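# Remove box lid and set it top-up on table

## Task

Lift the lid off the box and put it down flat, top side up, resting completely on the table and clear of the box, then release it. The box must still be standing upright. The lid must never be loose in the air more than a few centimetres over the table, though small hops while it still sits on the box are acceptable. The final state has to hold without the robot supporting anything.

## Robot and tools

Robot: two 7-joint xArm7 arms, each with a parallel-jaw gripper, named left_arm and right_arm. Their URDF root links sit at left_arm (+0.023, +0.367, 0) m, quat_wxyz (+1.000, 0, 0, -0.009), and right_arm (-0.030, -0.380, 0) m, quat_wxyz (+0.998, 0, 0, +0.058), so both face roughly along +x.

Scene frame: origin on the table surface midway between the arms, +z up, +x pointing out across the table, +y toward left_arm. The arm names do not refer to the left or right side of any picture.

execute_actions takes "actions", a list holding zero or one item, plus an optional boolean "pictures" (pictures come by default). Empty list: nothing is commanded, you just get the current state. Motion item: {"rows": [...], "steps": n}, 1 to 15 rows and n from 1 to 15 (default 15); each control step lasts 1/30 s, one row per step, and the final row is reused for any leftover steps. Wait item: {"steps": n} with n up to 300 and no rows; it sends nothing new and returns once n steps have elapsed since the previous result, with your reply time counted in. A refused call moves nothing.

Each row is 16 numbers, all within [-1, 1], always covering both arms: left_arm's seven joint values then its opening, then right_arm's seven joint values then its opening. Joint order: waist, shoulder, upper arm roll, elbow, forearm roll, wrist pitch, wrist roll. Joint values are offsets, not poses: they are added to that arm's joint angles as printed in the latest result showing them, never to the previous row. Before any result in the scene has shown angles, and for a second or later call inside the same reply, the offset is counted from where the arm actually is when the action begins. Scale: 1.0 equals 2.036 rad. Stated joint ranges (rad): waist -6.283..6.283, shoulder -2.059..2.094, upper arm roll -6.283..6.283, elbow -0.192..3.927, forearm roll -6.283..6.283, wrist pitch -1.693..3.142, wrist roll -6.283..6.283. A target more than 0.010 rad outside a range gets the call refused; true ends may differ from these by up to 0.010 rad, and a joint pushed past its real end is stopped there, reported as "joint sent to its limit" (possibly about an earlier action still running). No such line does not prove there is room left. The opening value is absolute, not an offset: +1 fully open, -1 fully shut.

Motion limits: joint targets move at most 3.14 rad/s, take 0.16 s to reach that speed, and all joints of an arm are timed to finish together. Each step the target stays within 0.623 rad of the measured angle, and if it would shift the gripper more than 70 mm from its measured spot, the whole arm's targets are pulled back. Big moves therefore need several calls.

Between calls the arms keep heading to the last row sent, until everything has nearly stopped or a HELD step occurs; after that only a new action makes them move further or push harder. Fingers already closing or opening finish their motion. Sending all-zero offsets is not waiting: it drives the arms back to the reference angles.

Gripper geometry: fingers point along the gripper's +z axis and close along its y axis. end_effector_position is the point between the pads with fingers shut, roughly 2 cm behind the fingertips; closing pushes the tips about 10 mm further along +z.

Gripping: grip_measured reports the actual finger opening on the same scale as your command. To hold something, keep commanding an opening well under grip_measured; the bigger the gap, the firmer the squeeze (about 24 N per pad for parts up to roughly 6 cm wide; a fast close can hit harder and may bounce open). Echoing grip_measured back still squeezes lightly, less on wider parts, which may slip.

Result lines: per arm, gripper position (m), quat_wxyz and linear/angular velocities (m/s, rad/s), all in the scene frame; printed positions can be off, more so at long reach. Joint positions and Joint velocities list, per arm, seven joints (rad, rad/s) then finger gap (m, m/s; 0.084 m fully open). "joint command not followed" means a clearance check altered or blocked some joint targets; the rest of the row still ran. HELD marks steps where your row was partly or wholly not sent. MOTOR HOT warns from 65 °C; at 80 °C an OVER-TEMPERATURE FAULT brakes that arm until it cools, so avoid long loaded holds. If contact torque reaches a joint's load limit (waist 47.5, shoulder 47.5, upper arm roll 28.5, elbow 28.5, forearm roll 28.5, wrist pitch 19, wrist roll 19 N m, held weight included), the arm halts, backs that joint off a little, pauses 10 s and drops the rest of the call.

zoom_image: "camera" is one of cam_high, cam_low, cam_left_wrist, cam_right_wrist (each 896x504), and "region" is [x0, y0, x1, y1] in pixels from the top-left corner, no larger than 504 by 504. It gives a closer view of that camera's most recent image. Wrist camera frames: +z forward, +x right, +y down in the image.

read_manual: optional "section" (only "licences"); returns licence text and moves nothing.

finished_scene: "scene" is the integer of the current scene; it ends it for good and reports success. Replying with no tool call at all also ends the run.

Avoid: letting the lid fall or fly free more than a few centimetres up, knocking anything off the table, tipping the box, slamming or shoving hard, and arms colliding or pressing each other. Loose objects may occasionally get a brief outside push, so check the final placement before ending.

Each tool is called after "Request:" in YAML: its name, and indented under it one key for each argument.

## Session

Request:
execute_actions:
  actions: []

Scene clock: 0.00 s of 4100.00 s.
left_arm: end_effector_position=(+0.4207, +0.3616, +0.2466) grip_measured=+1.00 end_effector_quat_wxyz=(-0.001, +1.000, -0.008, -0.004) end_effector_velocity=(+0.000, +0.000, +0.001) end_effector_angular_velocity=(+0.000, -0.002, +0.002) | right_arm: end_effector_position=(+0.3413, -0.4079, +0.2053) grip_measured=+1.00 end_effector_quat_wxyz=(-0.065, +0.635, +0.769, +0.035) end_effector_velocity=(-0.000, +0.000, +0.000) end_effector_angular_velocity=(-0.000, -0.001, +0.001)
Joint positions: left_arm=[ 0.003 -0.246  0.002  0.915  0.002  1.17   0.002  0.084] | right_arm=[ 0.071 -0.264 -0.312  0.797  0.055  1.119 -1.901  0.084]
Joint velocities: left_arm=[-0.    -0.001  0.     0.001  0.    -0.    -0.002  0.   ] | right_arm=[ 0.    -0.001  0.    -0.    -0.     0.    -0.    -0.   ]

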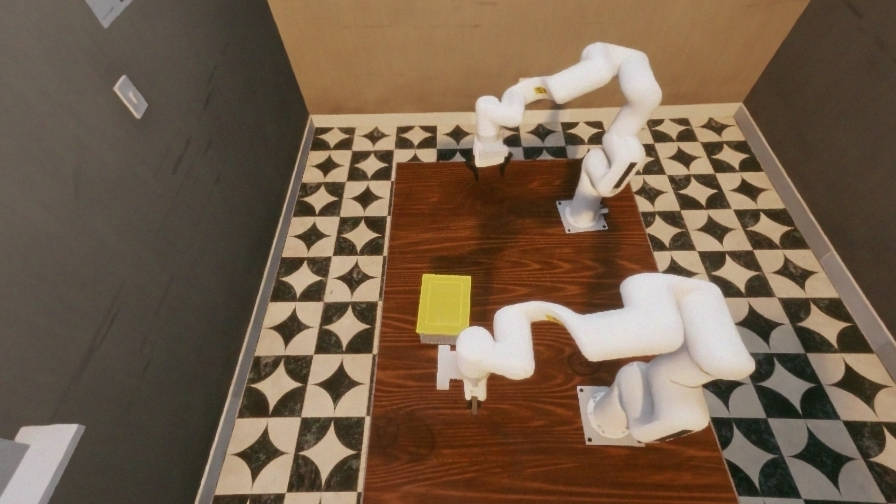

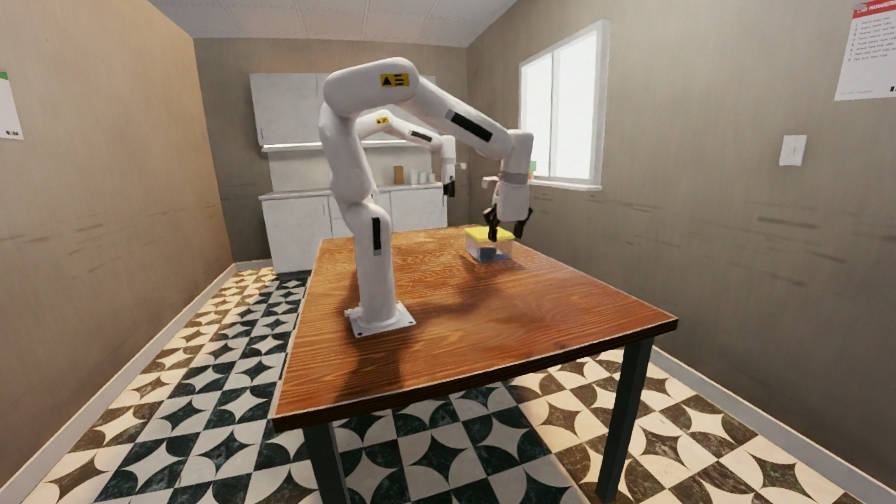

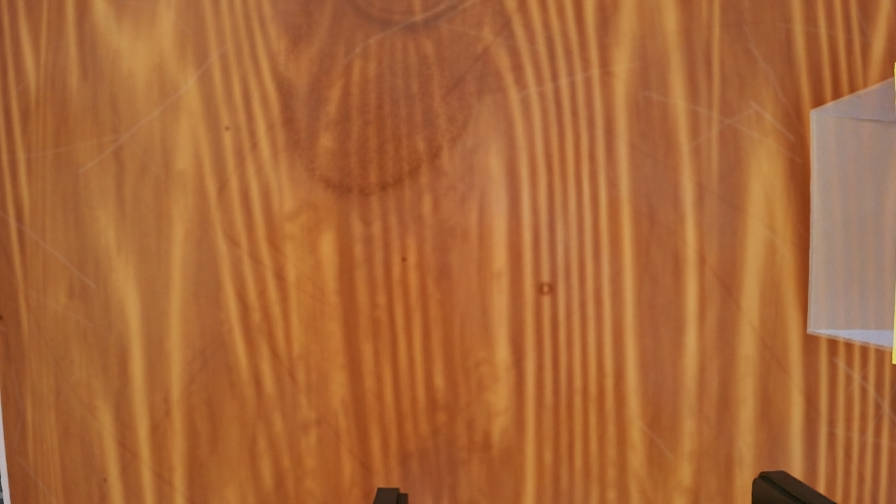

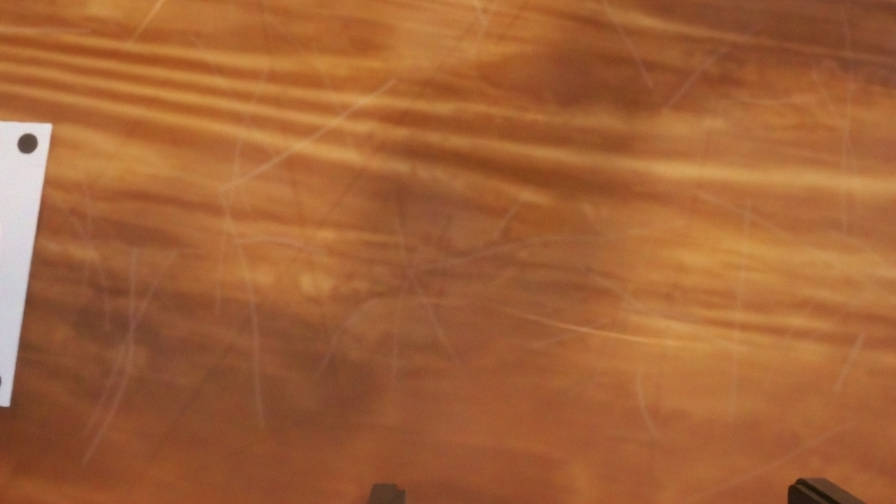

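Request:
zoom_image:
  camera: "cam_high"
  region: [380, 250, 520, 370]

Request:
zoom_image:
  camera: "cam_low"
  region: [440, 200, 560, 280]

Region (380, 250, 520, 370) of cam_high's 896x504 image, scaled by 3.600, with more detail than that image has; it fills the top 432 rows of this view, and the rest is white.

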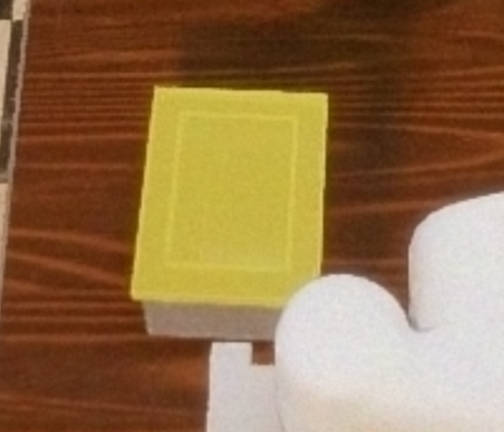

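Region (440, 200, 560, 280) of cam_low's 896x504 image, scaled by 4.200, with more detail than that image has.

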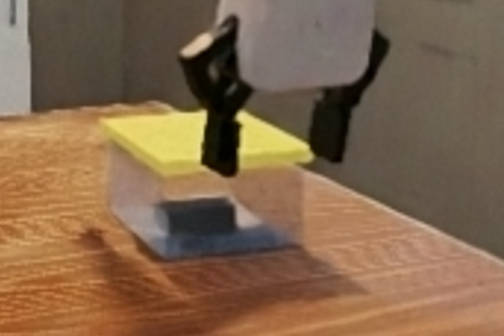

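Request:
execute_actions:
  actions:
    - {"rows": [[-0.3075,0.1842,0,0.2775,0,0.0886,-0.3158,1, 0,0,0,0,0,0,0,1]], "steps": 15}
  pictures: false

Request:
execute_actions:
  actions:
    - {"steps": 20}

Scene clock: 54.83 s of 4100.00 s.
left_arm: end_effector_position=(+0.4588, +0.1767, +0.2855) grip_measured=+1.00 end_effector_quat_wxyz=(-0.001, +1.000, -0.004, -0.001) end_effector_velocity=(-0.016, -0.438, +0.067) end_effector_angular_velocity=(-0.004, -0.016, +0.029) | right_arm: end_effector_position=(+0.3413, -0.4079, +0.2053) grip_measured=+1.00 end_effector_quat_wxyz=(-0.065, +0.635, +0.769, +0.035) end_effector_velocity=(+0.000, +0.000, +0.000) end_effector_angular_velocity=(+0.000, -0.001, -0.000)
Joint positions: left_arm=[-0.394 -0.008  0.001  1.274  0.002  1.285 -0.405  0.084] | right_arm=[ 0.071 -0.264 -0.312  0.797  0.055  1.119 -1.901  0.084]
Joint velocities: left_arm=[-0.861  0.514  0.004  0.777 -0.     0.248 -0.885 -0.   ] | right_arm=[ 0.    -0.    -0.     0.001  0.    -0.     0.    -0.   ]
Steps of this call (steps 1 to 90: nothing new was sent; then 51.33 s passed at rest; steps 91 to 105: all 15 steps of this action). Readings (joint positions):
91: left_arm=[0.003 -0.246 0.002 0.915 0.002 1.171 0.001] | right_arm=[0.071 -0.264 -0.312 0.797 0.055 1.119 -1.901]
92: left_arm=[-0.003 -0.243 0.003 0.921 0.002 1.173 -0.006] | right_arm=[0.071 -0.264 -0.312 0.797 0.055 1.119 -1.901]
94: left_arm=[-0.056 -0.209 0.010 0.970 0.003 1.190 -0.063] | right_arm=[0.071 -0.264 -0.312 0.797 0.055 1.119 -1.901]
98: left_arm=[-0.188 -0.132 0.001 1.088 0.002 1.225 -0.192] | right_arm=[0.071 -0.264 -0.312 0.797 0.055 1.119 -1.901]
105: the state above

Scene clock: 55.50 s of 4100.00 s.
left_arm: end_effector_position=(+0.4378, +0.0591, +0.3006) grip_measured=+1.00 end_effector_quat_wxyz=(-0.001, +1.000, +0.001, +0.001) end_effector_velocity=(-0.005, -0.007, -0.000) end_effector_angular_velocity=(-0.002, +0.002, -0.014) | right_arm: end_effector_position=(+0.3413, -0.4079, +0.2053) grip_measured=+1.00 end_effector_quat_wxyz=(-0.065, +0.635, +0.769, +0.035) end_effector_velocity=(+0.000, +0.000, -0.000) end_effector_angular_velocity=(-0.000, -0.000, +0.001)
Joint positions: left_arm=[-0.622  0.128  0.002  1.48   0.002  1.351 -0.641  0.084] | right_arm=[ 0.071 -0.264 -0.312  0.797  0.055  1.119 -1.901  0.084]
Joint velocities: left_arm=[-0.007  0.001 -0.008  0.001 -0.002  0.    -0.001 -0.   ] | right_arm=[ 0.  0.  0.  0. -0. -0. -0. -0.]
Steps of this call (steps 1 to 20: the robot went on to your last target). Readings (joint positions):
1: left_arm=[-0.423 0.009 0.001 1.300 0.002 1.293 -0.434] | right_arm=[0.071 -0.264 -0.312 0.797 0.055 1.119 -1.901]
2: left_arm=[-0.451 0.026 0.001 1.325 0.002 1.301 -0.464] | right_arm=[0.071 -0.264 -0.312 0.797 0.055 1.119 -1.901]
4: left_arm=[-0.508 0.060 0.001 1.376 0.002 1.317 -0.522] | right_arm=[0.071 -0.264 -0.312 0.797 0.055 1.119 -1.901]
8: left_arm=[-0.604 0.117 -0.002 1.461 0.002 1.344 -0.618] | right_arm=[0.071 -0.264 -0.312 0.797 0.055 1.119 -1.901]
20: the state above

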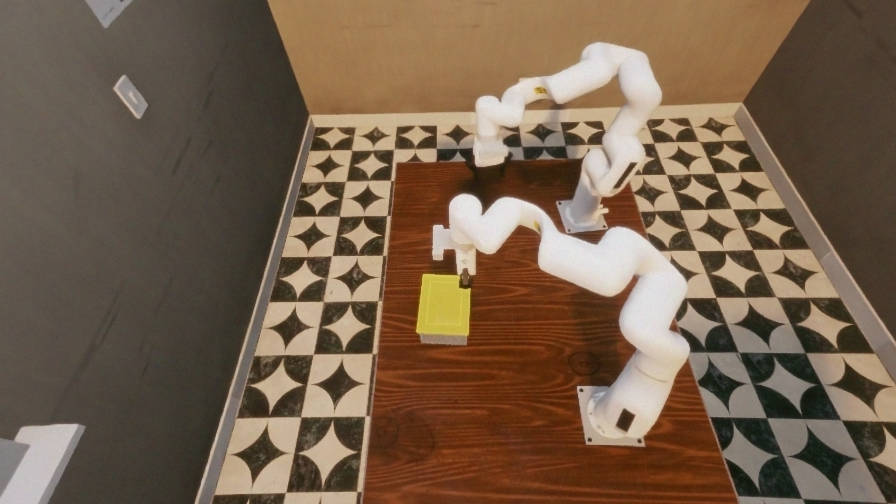

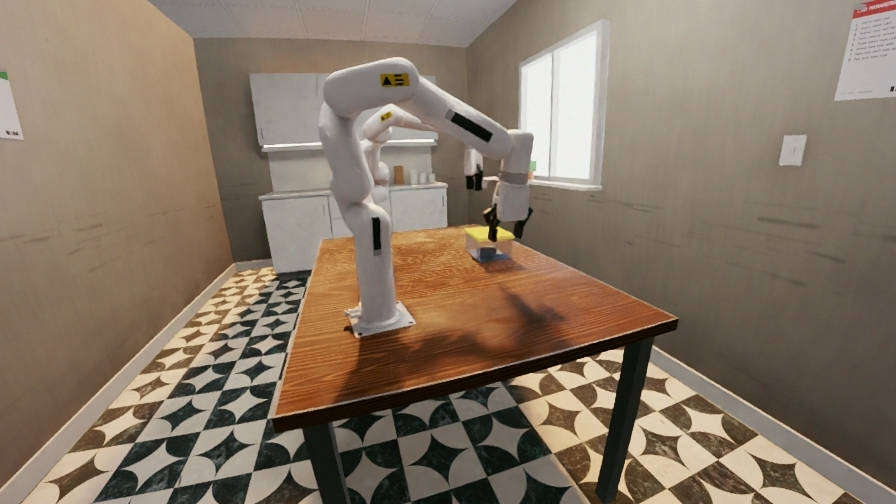

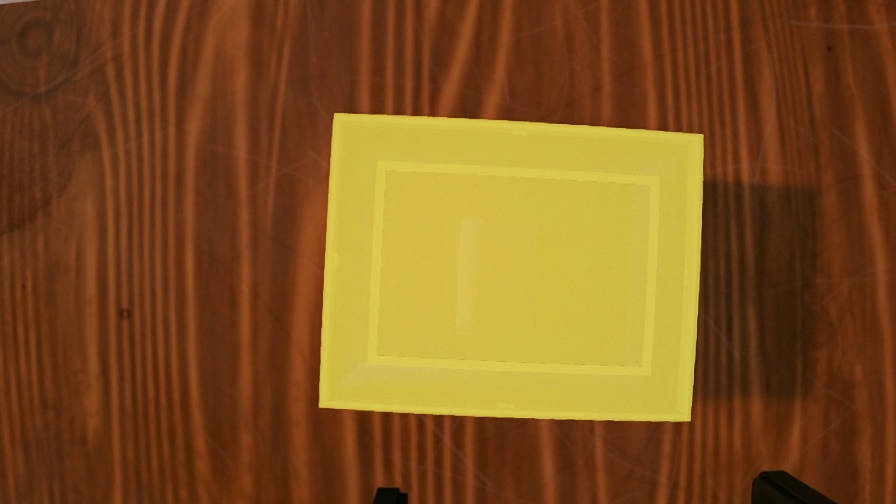

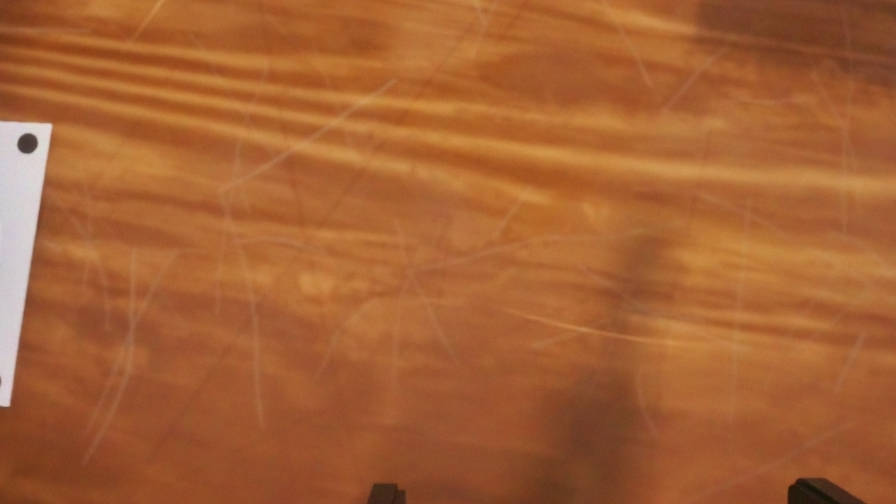

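Request:
zoom_image:
  camera: "cam_left_wrist"
  region: [300, 250, 560, 440]

Request:
zoom_image:
  camera: "cam_high"
  region: [400, 300, 490, 360]

Region (300, 250, 560, 440) of cam_left_wrist's 896x504 image, scaled by 1.938, with more detail than that image has; it fills the top 368 rows of this view, and the rest is white.

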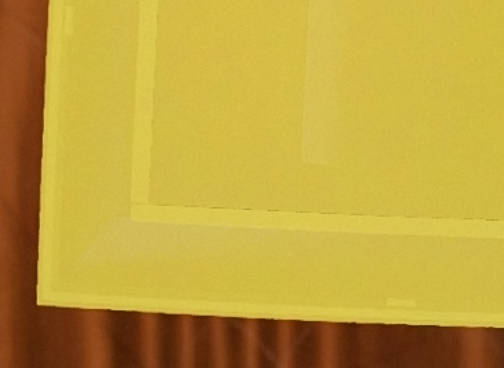

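Region (400, 300, 490, 360) of cam_high's 896x504 image, scaled by 5.600, with more detail than that image has.

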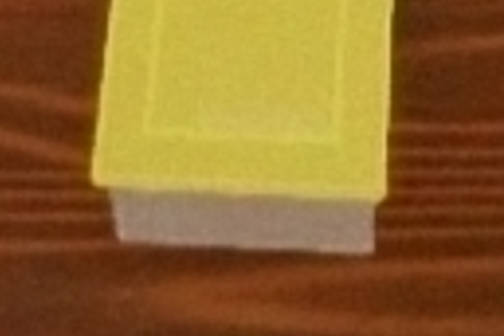

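Request:
execute_actions:
  actions:
    - {"rows": [[-0.3296,0.0354,0,-0.4813,0.9194,0.0737,-0.4116,-0.1, 0,0,0,0,0,0,0,1]], "steps": 15}
  pictures: false

Request:
execute_actions:
  actions:
    - {"steps": 20}

Scene clock: 147.73 s of 4100.00 s.
left_arm: end_effector_position=(+0.3115, +0.1048, +0.1621) grip_measured=-0.11 end_effector_quat_wxyz=(-0.297, +0.953, -0.050, +0.018) end_effector_velocity=(-0.206, +0.278, -0.244) end_effector_angular_velocity=(+1.528, -0.528, -0.533) | right_arm: end_effector_position=(+0.3413, -0.4079, +0.2053) grip_measured=+1.00 end_effector_quat_wxyz=(-0.065, +0.635, +0.769, +0.035) end_effector_velocity=(+0.000, -0.000, -0.000) end_effector_angular_velocity=(-0.000, +0.001, -0.000)
Joint positions: left_arm=[-0.95   0.164  0.     1.097  0.386  1.424 -1.017  0.039] | right_arm=[ 0.071 -0.264 -0.312  0.797  0.055  1.119 -1.901  0.084]
Joint velocities: left_arm=[-0.684  0.072  0.003 -1.088  1.09   0.151 -0.913 -0.   ] | right_arm=[-0.     0.001 -0.     0.001 -0.    -0.    -0.     0.   ]
Steps of this call (steps 1 to 15: the robot went on to your last target; steps 16 to 90: nothing new was sent; then 88.73 s passed at rest; steps 91 to 105: all 15 steps of this action). Readings (joint positions):
91: left_arm=[-0.623 0.129 0.002 1.480 0.002 1.351 -0.641] | right_arm=[0.071 -0.264 -0.312 0.797 0.055 1.119 -1.901]
92: left_arm=[-0.629 0.128 0.004 1.475 0.009 1.352 -0.649] | right_arm=[0.071 -0.264 -0.312 0.797 0.055 1.119 -1.901]
94: left_arm=[-0.673 0.130 0.010 1.432 0.059 1.363 -0.697] | right_arm=[0.071 -0.264 -0.312 0.797 0.055 1.119 -1.901]
98: left_arm=[-0.780 0.146 0.000 1.320 0.163 1.387 -0.802] | right_arm=[0.071 -0.264 -0.312 0.797 0.055 1.119 -1.901]
105: the state above

Scene clock: 148.40 s of 4100.00 s.
left_arm: end_effector_position=(+0.3501, +0.0727, +0.1694) grip_measured=-0.11 end_effector_quat_wxyz=(-0.453, +0.553, -0.439, +0.544) end_effector_velocity=(-0.024, -0.268, +0.061) end_effector_angular_velocity=(+0.126, -0.331, -1.209) | right_arm: end_effector_position=(+0.3413, -0.4079, +0.2053) grip_measured=+1.00 end_effector_quat_wxyz=(-0.065, +0.635, +0.769, +0.035) end_effector_velocity=(-0.000, +0.000, -0.000) end_effector_angular_velocity=(+0.000, +0.000, -0.000)
Joint positions: left_arm=[-1.289  0.199  0.003  0.508  1.803  1.5   -1.474  0.039] | right_arm=[ 0.071 -0.264 -0.312  0.797  0.055  1.119 -1.901  0.084]
Joint velocities: left_arm=[-0.056  0.007 -0.014 -0.095  1.198  0.007 -0.068  0.   ] | right_arm=[ 0.    -0.    -0.    -0.001  0.    -0.     0.    -0.   ]
Steps of this call (steps 1 to 20: the robot went on to your last target). Readings (joint positions):
1: left_arm=[-0.972 0.167 0.000 1.059 0.424 1.429 -1.047] | right_arm=[0.071 -0.264 -0.312 0.797 0.055 1.119 -1.901]
2: left_arm=[-0.995 0.169 0.001 1.021 0.463 1.434 -1.077] | right_arm=[0.071 -0.264 -0.312 0.797 0.055 1.119 -1.901]
4: left_arm=[-1.041 0.174 0.001 0.940 0.553 1.445 -1.140] | right_arm=[0.071 -0.264 -0.312 0.797 0.055 1.119 -1.901]
8: left_arm=[-1.158 0.186 0.002 0.734 0.845 1.471 -1.298] | right_arm=[0.071 -0.264 -0.312 0.797 0.055 1.119 -1.901]
20: the state above

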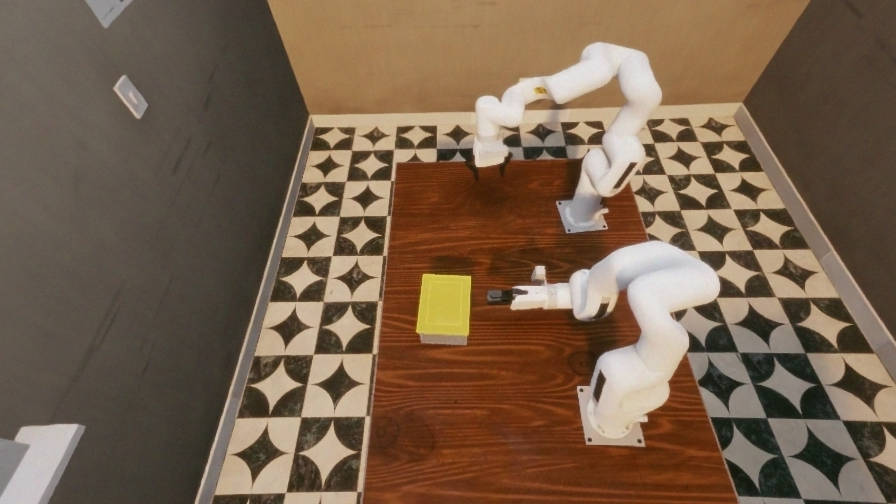

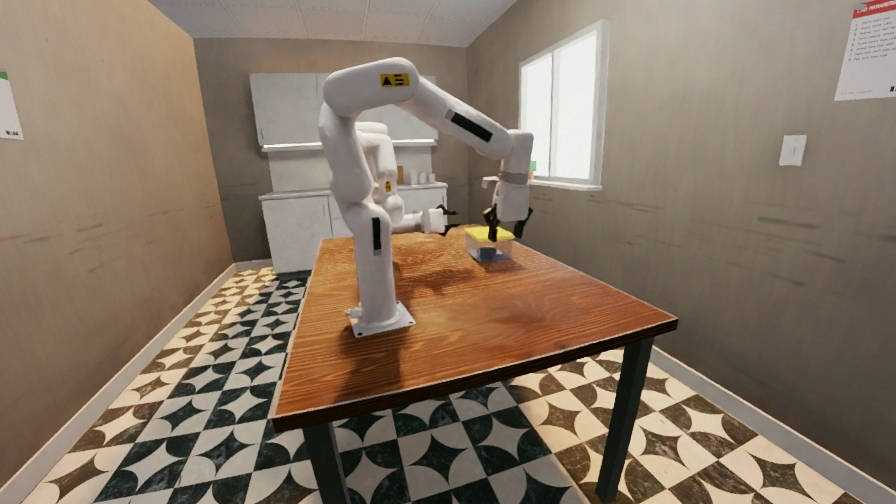

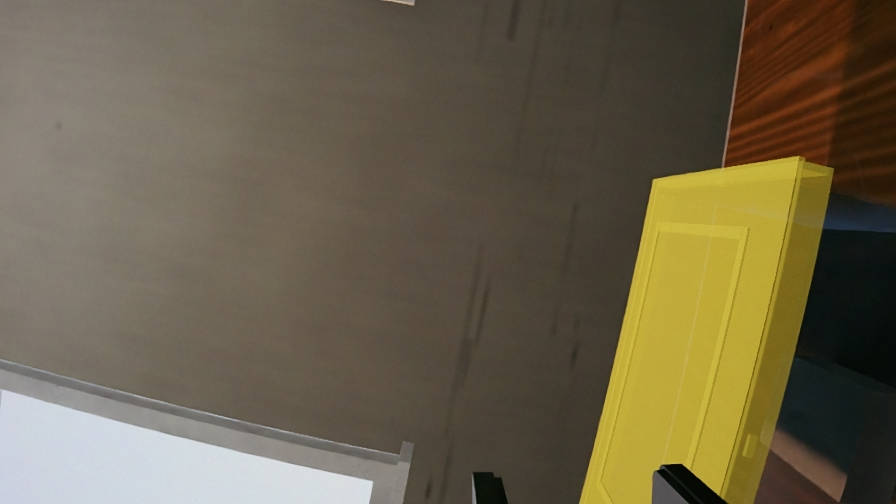

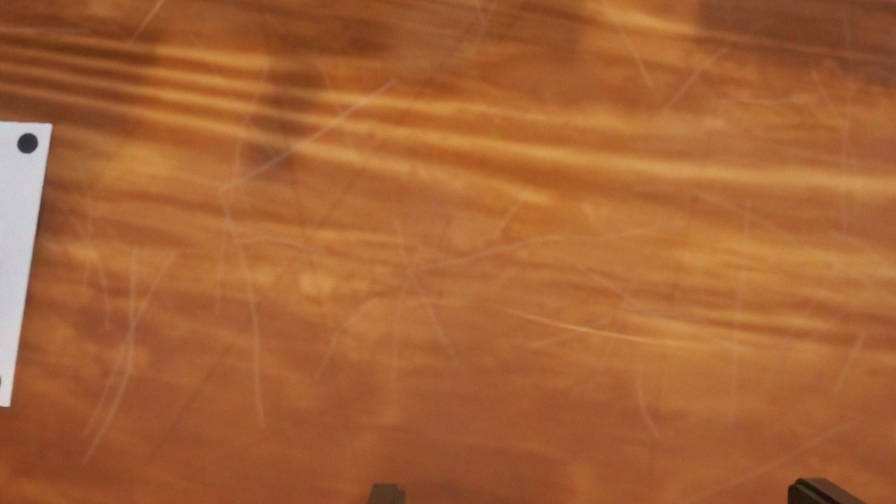

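Request:
execute_actions:
  actions:
    - {"rows": [[-0.002,0.1472,-0.001,0.0425,0.0349,0.0207,-0.0027,-0.1, 0,0,0,0,0,0,0,1]], "steps": 15}

Scene clock: 153.23 s of 4100.00 s.
left_arm: end_effector_position=(+0.3496, +0.0615, +0.0912) grip_measured=-0.11 end_effector_quat_wxyz=(+0.488, -0.489, +0.510, -0.512) end_effector_velocity=(+0.000, -0.002, +0.002) end_effector_angular_velocity=(-0.007, -0.003, +0.000) | right_arm: end_effector_position=(+0.3413, -0.4079, +0.2053) grip_measured=+1.00 end_effector_quat_wxyz=(-0.065, +0.635, +0.769, +0.035) end_effector_velocity=(+0.000, -0.000, -0.000) end_effector_angular_velocity=(-0.000, +0.000, +0.000)
Joint positions: left_arm=[-1.293  0.496  0.001  0.595  1.874  1.543 -1.48   0.039] | right_arm=[ 0.071 -0.264 -0.312  0.797  0.055  1.119 -1.901  0.084]
Joint velocities: left_arm=[-0.    -0.003 -0.     0.004 -0.001  0.002 -0.001  0.   ] | right_arm=[-0.     0.001  0.     0.001  0.     0.    -0.    -0.   ]
Steps of this call (steps 1 to 30: the robot went on to your last target; steps 31 to 90: nothing new was sent; then 1.33 s passed at rest; steps 91 to 105: all 15 steps of this action). Readings (joint positions):
91: left_arm=[-1.293 0.200 0.002 0.500 1.874 1.501 -1.479] | right_arm=[0.071 -0.264 -0.312 0.797 0.055 1.119 -1.901]
92: left_arm=[-1.293 0.206 0.002 0.502 1.874 1.502 -1.479] | right_arm=[0.071 -0.264 -0.312 0.797 0.055 1.119 -1.901]
94: left_arm=[-1.293 0.265 0.002 0.525 1.874 1.512 -1.479] | right_arm=[0.071 -0.264 -0.312 0.797 0.055 1.119 -1.901]
98: left_arm=[-1.293 0.464 0.001 0.580 1.874 1.535 -1.480] | right_arm=[0.071 -0.264 -0.312 0.797 0.055 1.119 -1.901]
105: the state above

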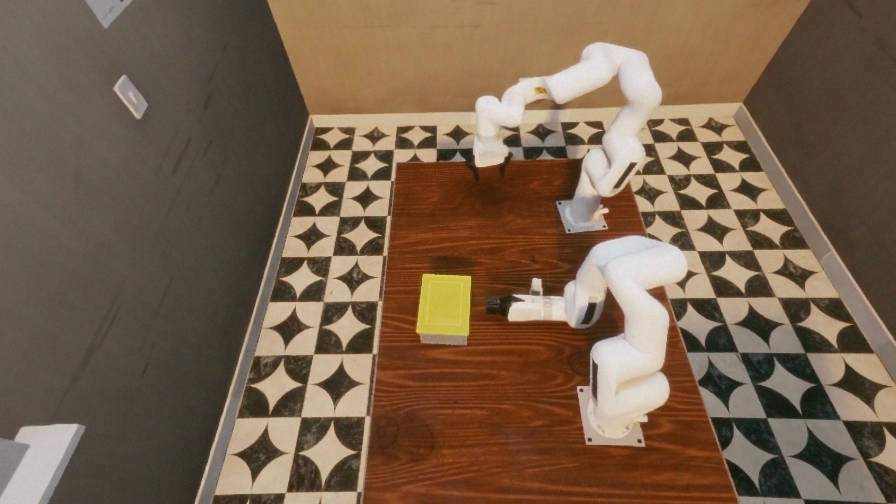

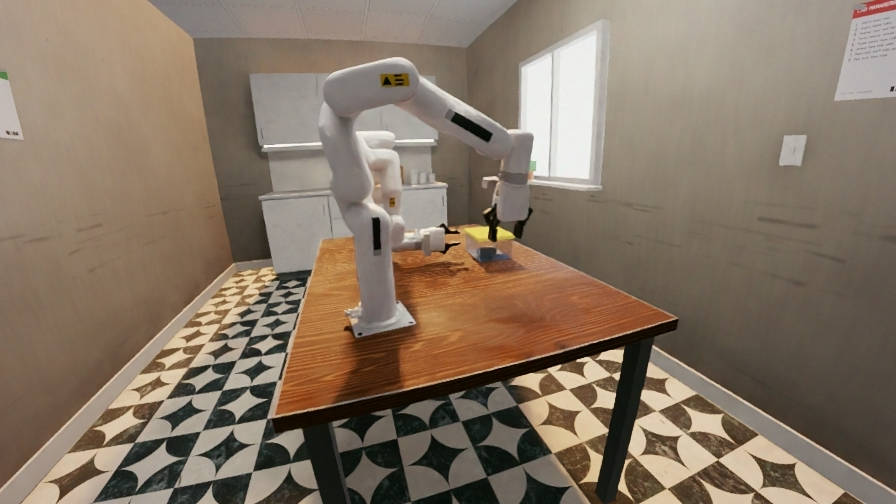

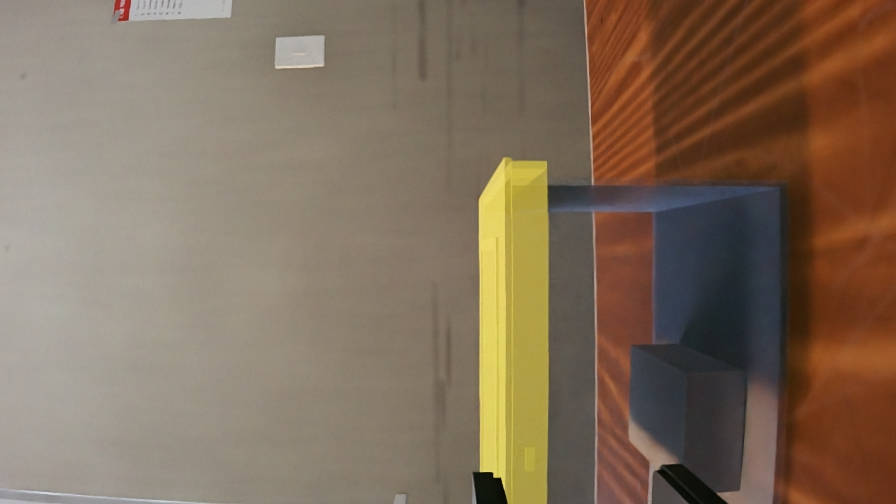

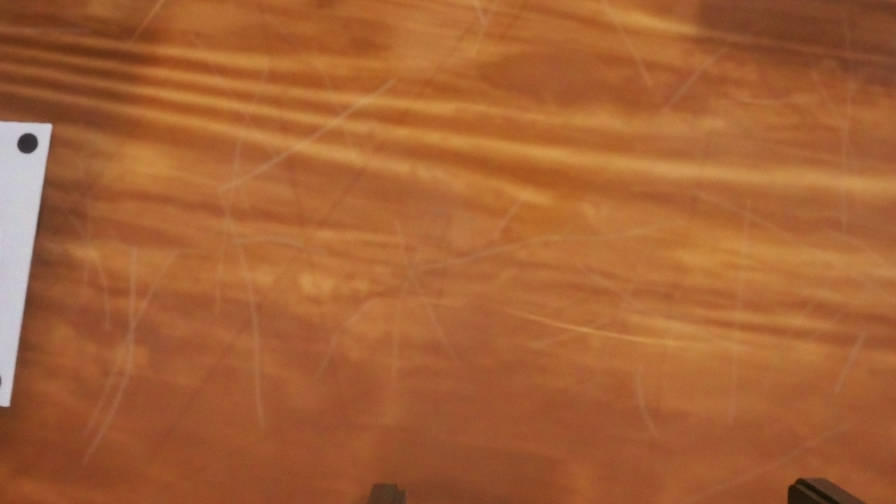

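Request:
execute_actions:
  actions:
    - {"rows": [[0.0639,-0.0037,0,0.0130,0.0632,-0.0128,0.0132,-0.1, 0,0,0,0,0,0,0,1]], "steps": 15}

Scene clock: 183.43 s of 4100.00 s.
left_arm: end_effector_position=(+0.3890, +0.0624, +0.0965) grip_measured=-0.11 end_effector_quat_wxyz=(+0.488, -0.488, +0.511, -0.513) end_effector_velocity=(+0.005, +0.003, +0.002) end_effector_angular_velocity=(-0.002, -0.007, +0.012) | right_arm: end_effector_position=(+0.3413, -0.4079, +0.2053) grip_measured=+1.00 end_effector_quat_wxyz=(-0.065, +0.635, +0.769, +0.035) end_effector_velocity=(-0.000, +0.000, +0.000) end_effector_angular_velocity=(-0.000, -0.001, +0.001)
Joint positions: left_arm=[-1.164  0.489 -0.     0.621  2.002  1.516 -1.453  0.039] | right_arm=[ 0.071 -0.264 -0.312  0.797  0.055  1.119 -1.901  0.084]
Joint velocities: left_arm=[ 0.005 -0.001  0.008  0.002  0.     0.002 -0.    -0.   ] | right_arm=[-0.    -0.001  0.    -0.    -0.     0.    -0.     0.   ]
Steps of this call (steps 1 to 15: the robot went on to your last target; steps 16 to 90: nothing new was sent; then 26.70 s passed at rest; steps 91 to 105: all 15 steps of this action). Readings (joint positions):
91: left_arm=[-1.293 0.499 0.001 0.595 1.874 1.542 -1.480] | right_arm=[0.071 -0.264 -0.312 0.797 0.055 1.119 -1.901]
92: left_arm=[-1.287 0.498 -0.001 0.596 1.881 1.541 -1.478] | right_arm=[0.071 -0.264 -0.312 0.797 0.055 1.119 -1.901]
94: left_arm=[-1.237 0.495 -0.005 0.606 1.933 1.529 -1.467] | right_arm=[0.071 -0.264 -0.312 0.797 0.055 1.119 -1.901]
98: left_arm=[-1.165 0.489 0.007 0.622 1.997 1.519 -1.454] | right_arm=[0.071 -0.264 -0.312 0.797 0.055 1.119 -1.901]
105: the state above

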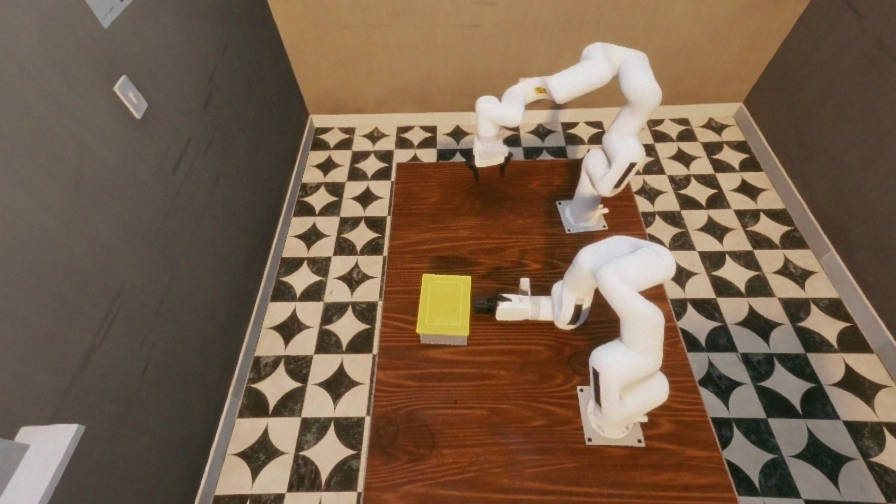

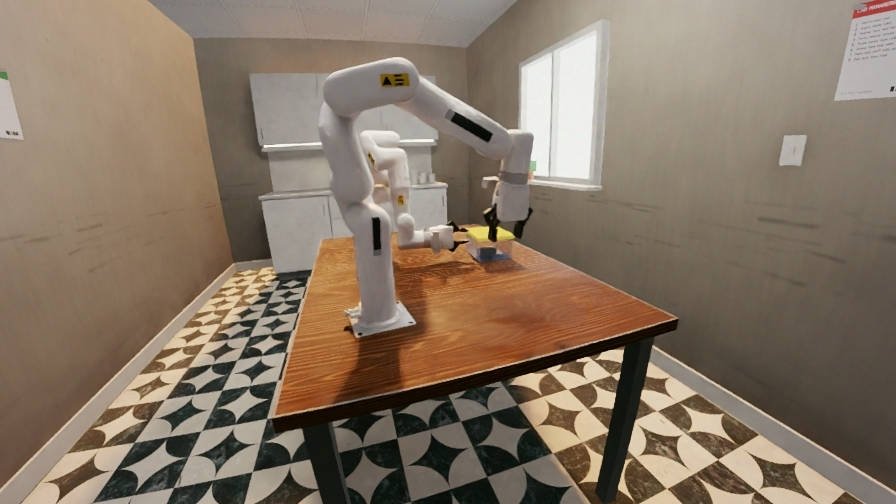

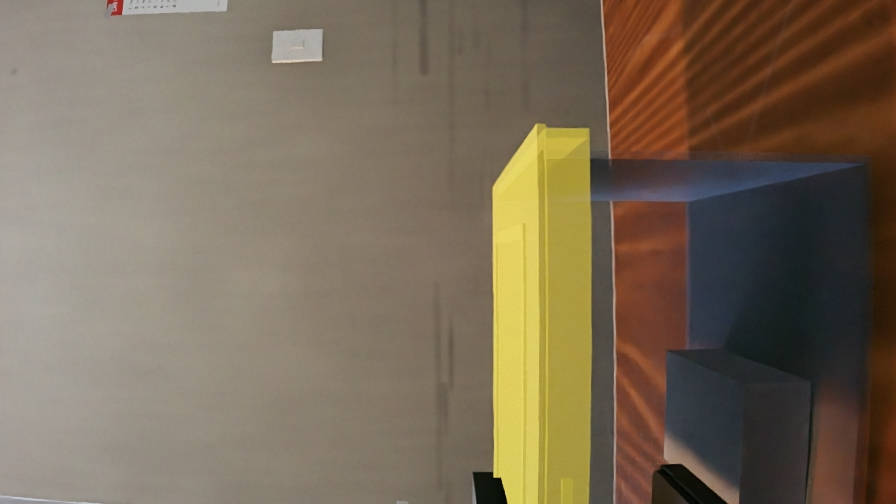

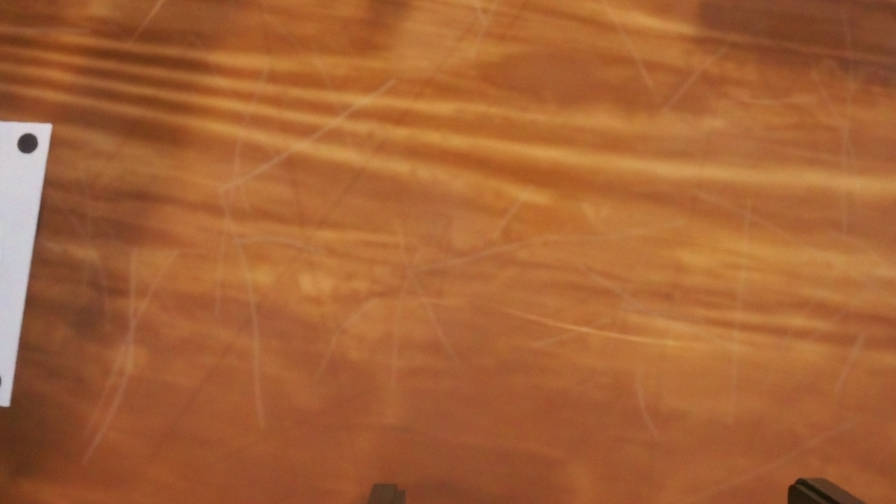

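Request:
zoom_image:
  camera: "cam_left_wrist"
  region: [460, 404, 720, 504]

Request:
zoom_image:
  camera: "cam_high"
  region: [430, 270, 530, 340]

Request:
zoom_image:
  camera: "cam_low"
  region: [420, 210, 520, 270]

Region (460, 404, 720, 504) of cam_left_wrist's 896x504 image, scaled by 1.938, with more detail than that image has; it fills the top 194 rows of this view, and the rest is white.

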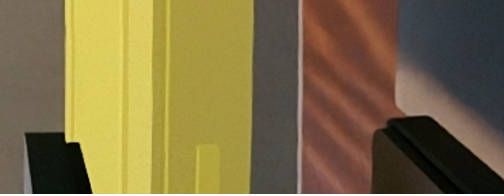

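Region (430, 270, 530, 340) of cam_high's 896x504 image, scaled by 5.040, with more detail than that image has; it fills the top 353 rows of this view, and the rest is white.

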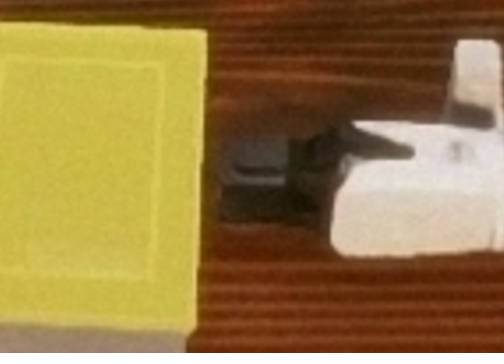

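Region (420, 210, 520, 270) of cam_low's 896x504 image, scaled by 5.040, with more detail than that image has; it fills the top 302 rows of this view, and the rest is white.

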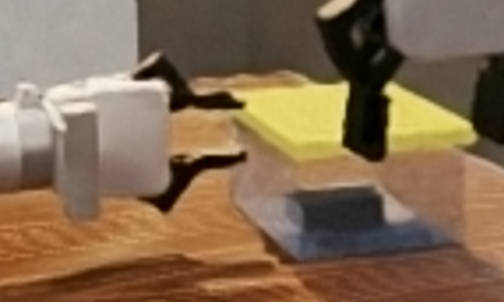

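Request:
execute_actions:
  actions:
    - {"rows": [[0.0053,0.001,0,0.0025,0.0052,-0.0013,0.001,-0.1, 0,0,0,0,0,0,0,1],[0.0080,0.0016,0,0.0038,0.0078,-0.0019,0.0015,-0.1, 0,0,0,0,0,0,0,1],[0.0107,0.0021,0,0.005,0.0104,-0.0026,0.002,-0.1, 0,0,0,0,0,0,0,1],[0.0134,0.0026,0,0.0063,0.013,-0.0032,0.0025,-0.1, 0,0,0,0,0,0,0,1],[0.016,0.0031,0,0.0076,0.0155,-0.0038,0.0029,-0.1, 0,0,0,0,0,0,0,1],[0.0187,0.0036,0,0.0088,0.0181,-0.0045,0.0034,-0.1, 0,0,0,0,0,0,0,1],[0.0214,0.0042,0,0.0101,0.0207,-0.0051,0.0039,-0.1, 0,0,0,0,0,0,0,1],[0.024,0.0047,0,0.0113,0.0233,-0.0058,0.0044,-0.1, 0,0,0,0,0,0,0,1],[0.0267,0.0052,0,0.0126,0.0259,-0.0064,0.0049,-0.1, 0,0,0,0,0,0,0,1]], "steps": 15}

Request:
zoom_image:
  camera: "cam_high"
  region: [430, 270, 530, 340]

Request:
zoom_image:
  camera: "cam_left_wrist"
  region: [460, 404, 720, 504]

Scene clock: 213.03 s of 4100.00 s.
left_arm: end_effector_position=(+0.4070, +0.0619, +0.0964) grip_measured=-0.11 end_effector_quat_wxyz=(+0.488, -0.489, +0.511, -0.512) end_effector_velocity=(-0.001, -0.004, -0.002) end_effector_angular_velocity=(+0.002, +0.008, -0.013) | right_arm: end_effector_position=(+0.3413, -0.4079, +0.2053) grip_measured=+1.00 end_effector_quat_wxyz=(-0.065, +0.635, +0.769, +0.035) end_effector_velocity=(+0.000, +0.000, +0.000) end_effector_angular_velocity=(+0.000, -0.000, -0.000)
Joint positions: left_arm=[-1.111  0.5   -0.001  0.646  2.054  1.504 -1.443  0.039] | right_arm=[ 0.071 -0.264 -0.312  0.797  0.055  1.119 -1.901  0.084]
Joint velocities: left_arm=[ 0.008  0.003 -0.009  0.002  0.013 -0.006  0.002  0.   ] | right_arm=[-0.  0.  0.  0.  0. -0. -0. -0.]
Steps of this call (steps 1 to 15: the robot went on to your last target; steps 16 to 90: nothing new was sent; then 26.10 s passed at rest; steps 91 to 105: all 15 steps of this action). Readings (joint positions):
91: left_arm=[-1.163 0.489 0.000 0.622 2.003 1.516 -1.453] | right_arm=[0.071 -0.264 -0.312 0.797 0.055 1.119 -1.901]
92: left_arm=[-1.162 0.489 -0.000 0.622 2.005 1.516 -1.453] | right_arm=[0.071 -0.264 -0.312 0.797 0.055 1.119 -1.901]
94: left_arm=[-1.154 0.491 -0.001 0.626 2.013 1.514 -1.451] | right_arm=[0.071 -0.264 -0.312 0.797 0.055 1.119 -1.901]
98: left_arm=[-1.132 0.495 -0.000 0.637 2.033 1.509 -1.447] | right_arm=[0.071 -0.264 -0.312 0.797 0.055 1.119 -1.901]
105: the state above

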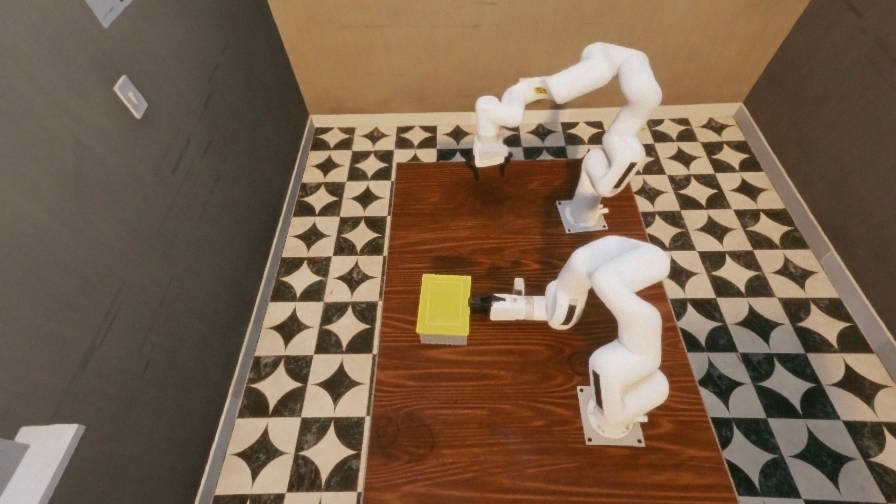

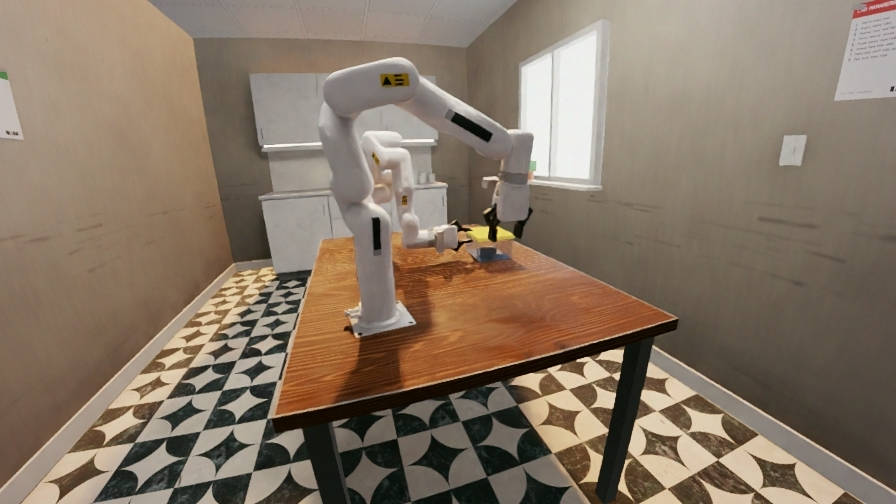

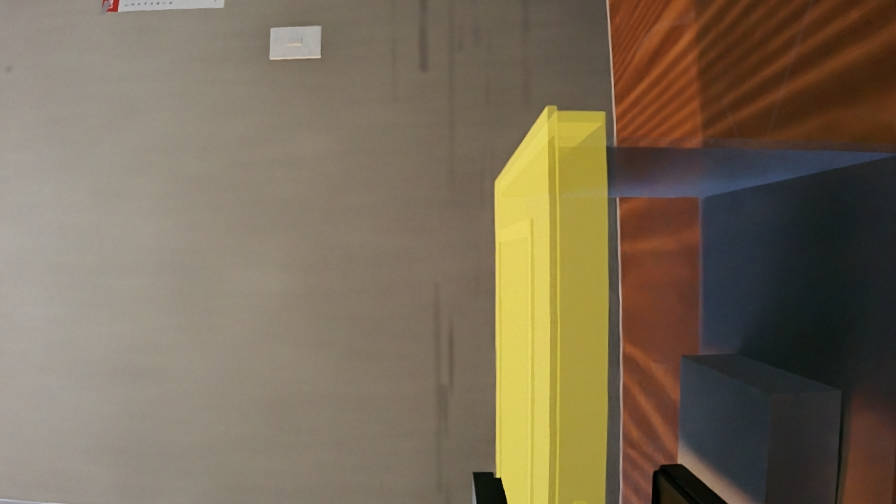

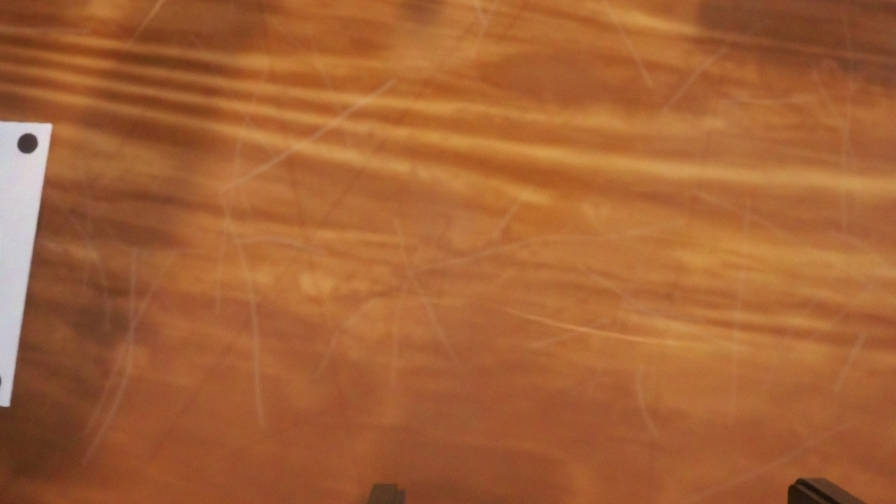

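Region (430, 270, 530, 340) of cam_high's 896x504 image, scaled by 5.040, with more detail than that image has; it fills the top 353 rows of this view, and the rest is white.

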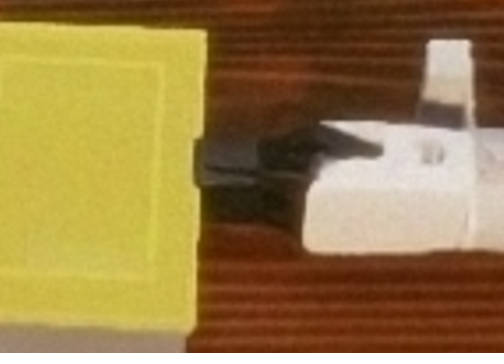

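Region (460, 404, 720, 504) of cam_left_wrist's 896x504 image, scaled by 1.938, with more detail than that image has; it fills the top 194 rows of this view, and the rest is white.

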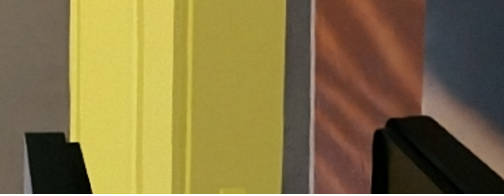

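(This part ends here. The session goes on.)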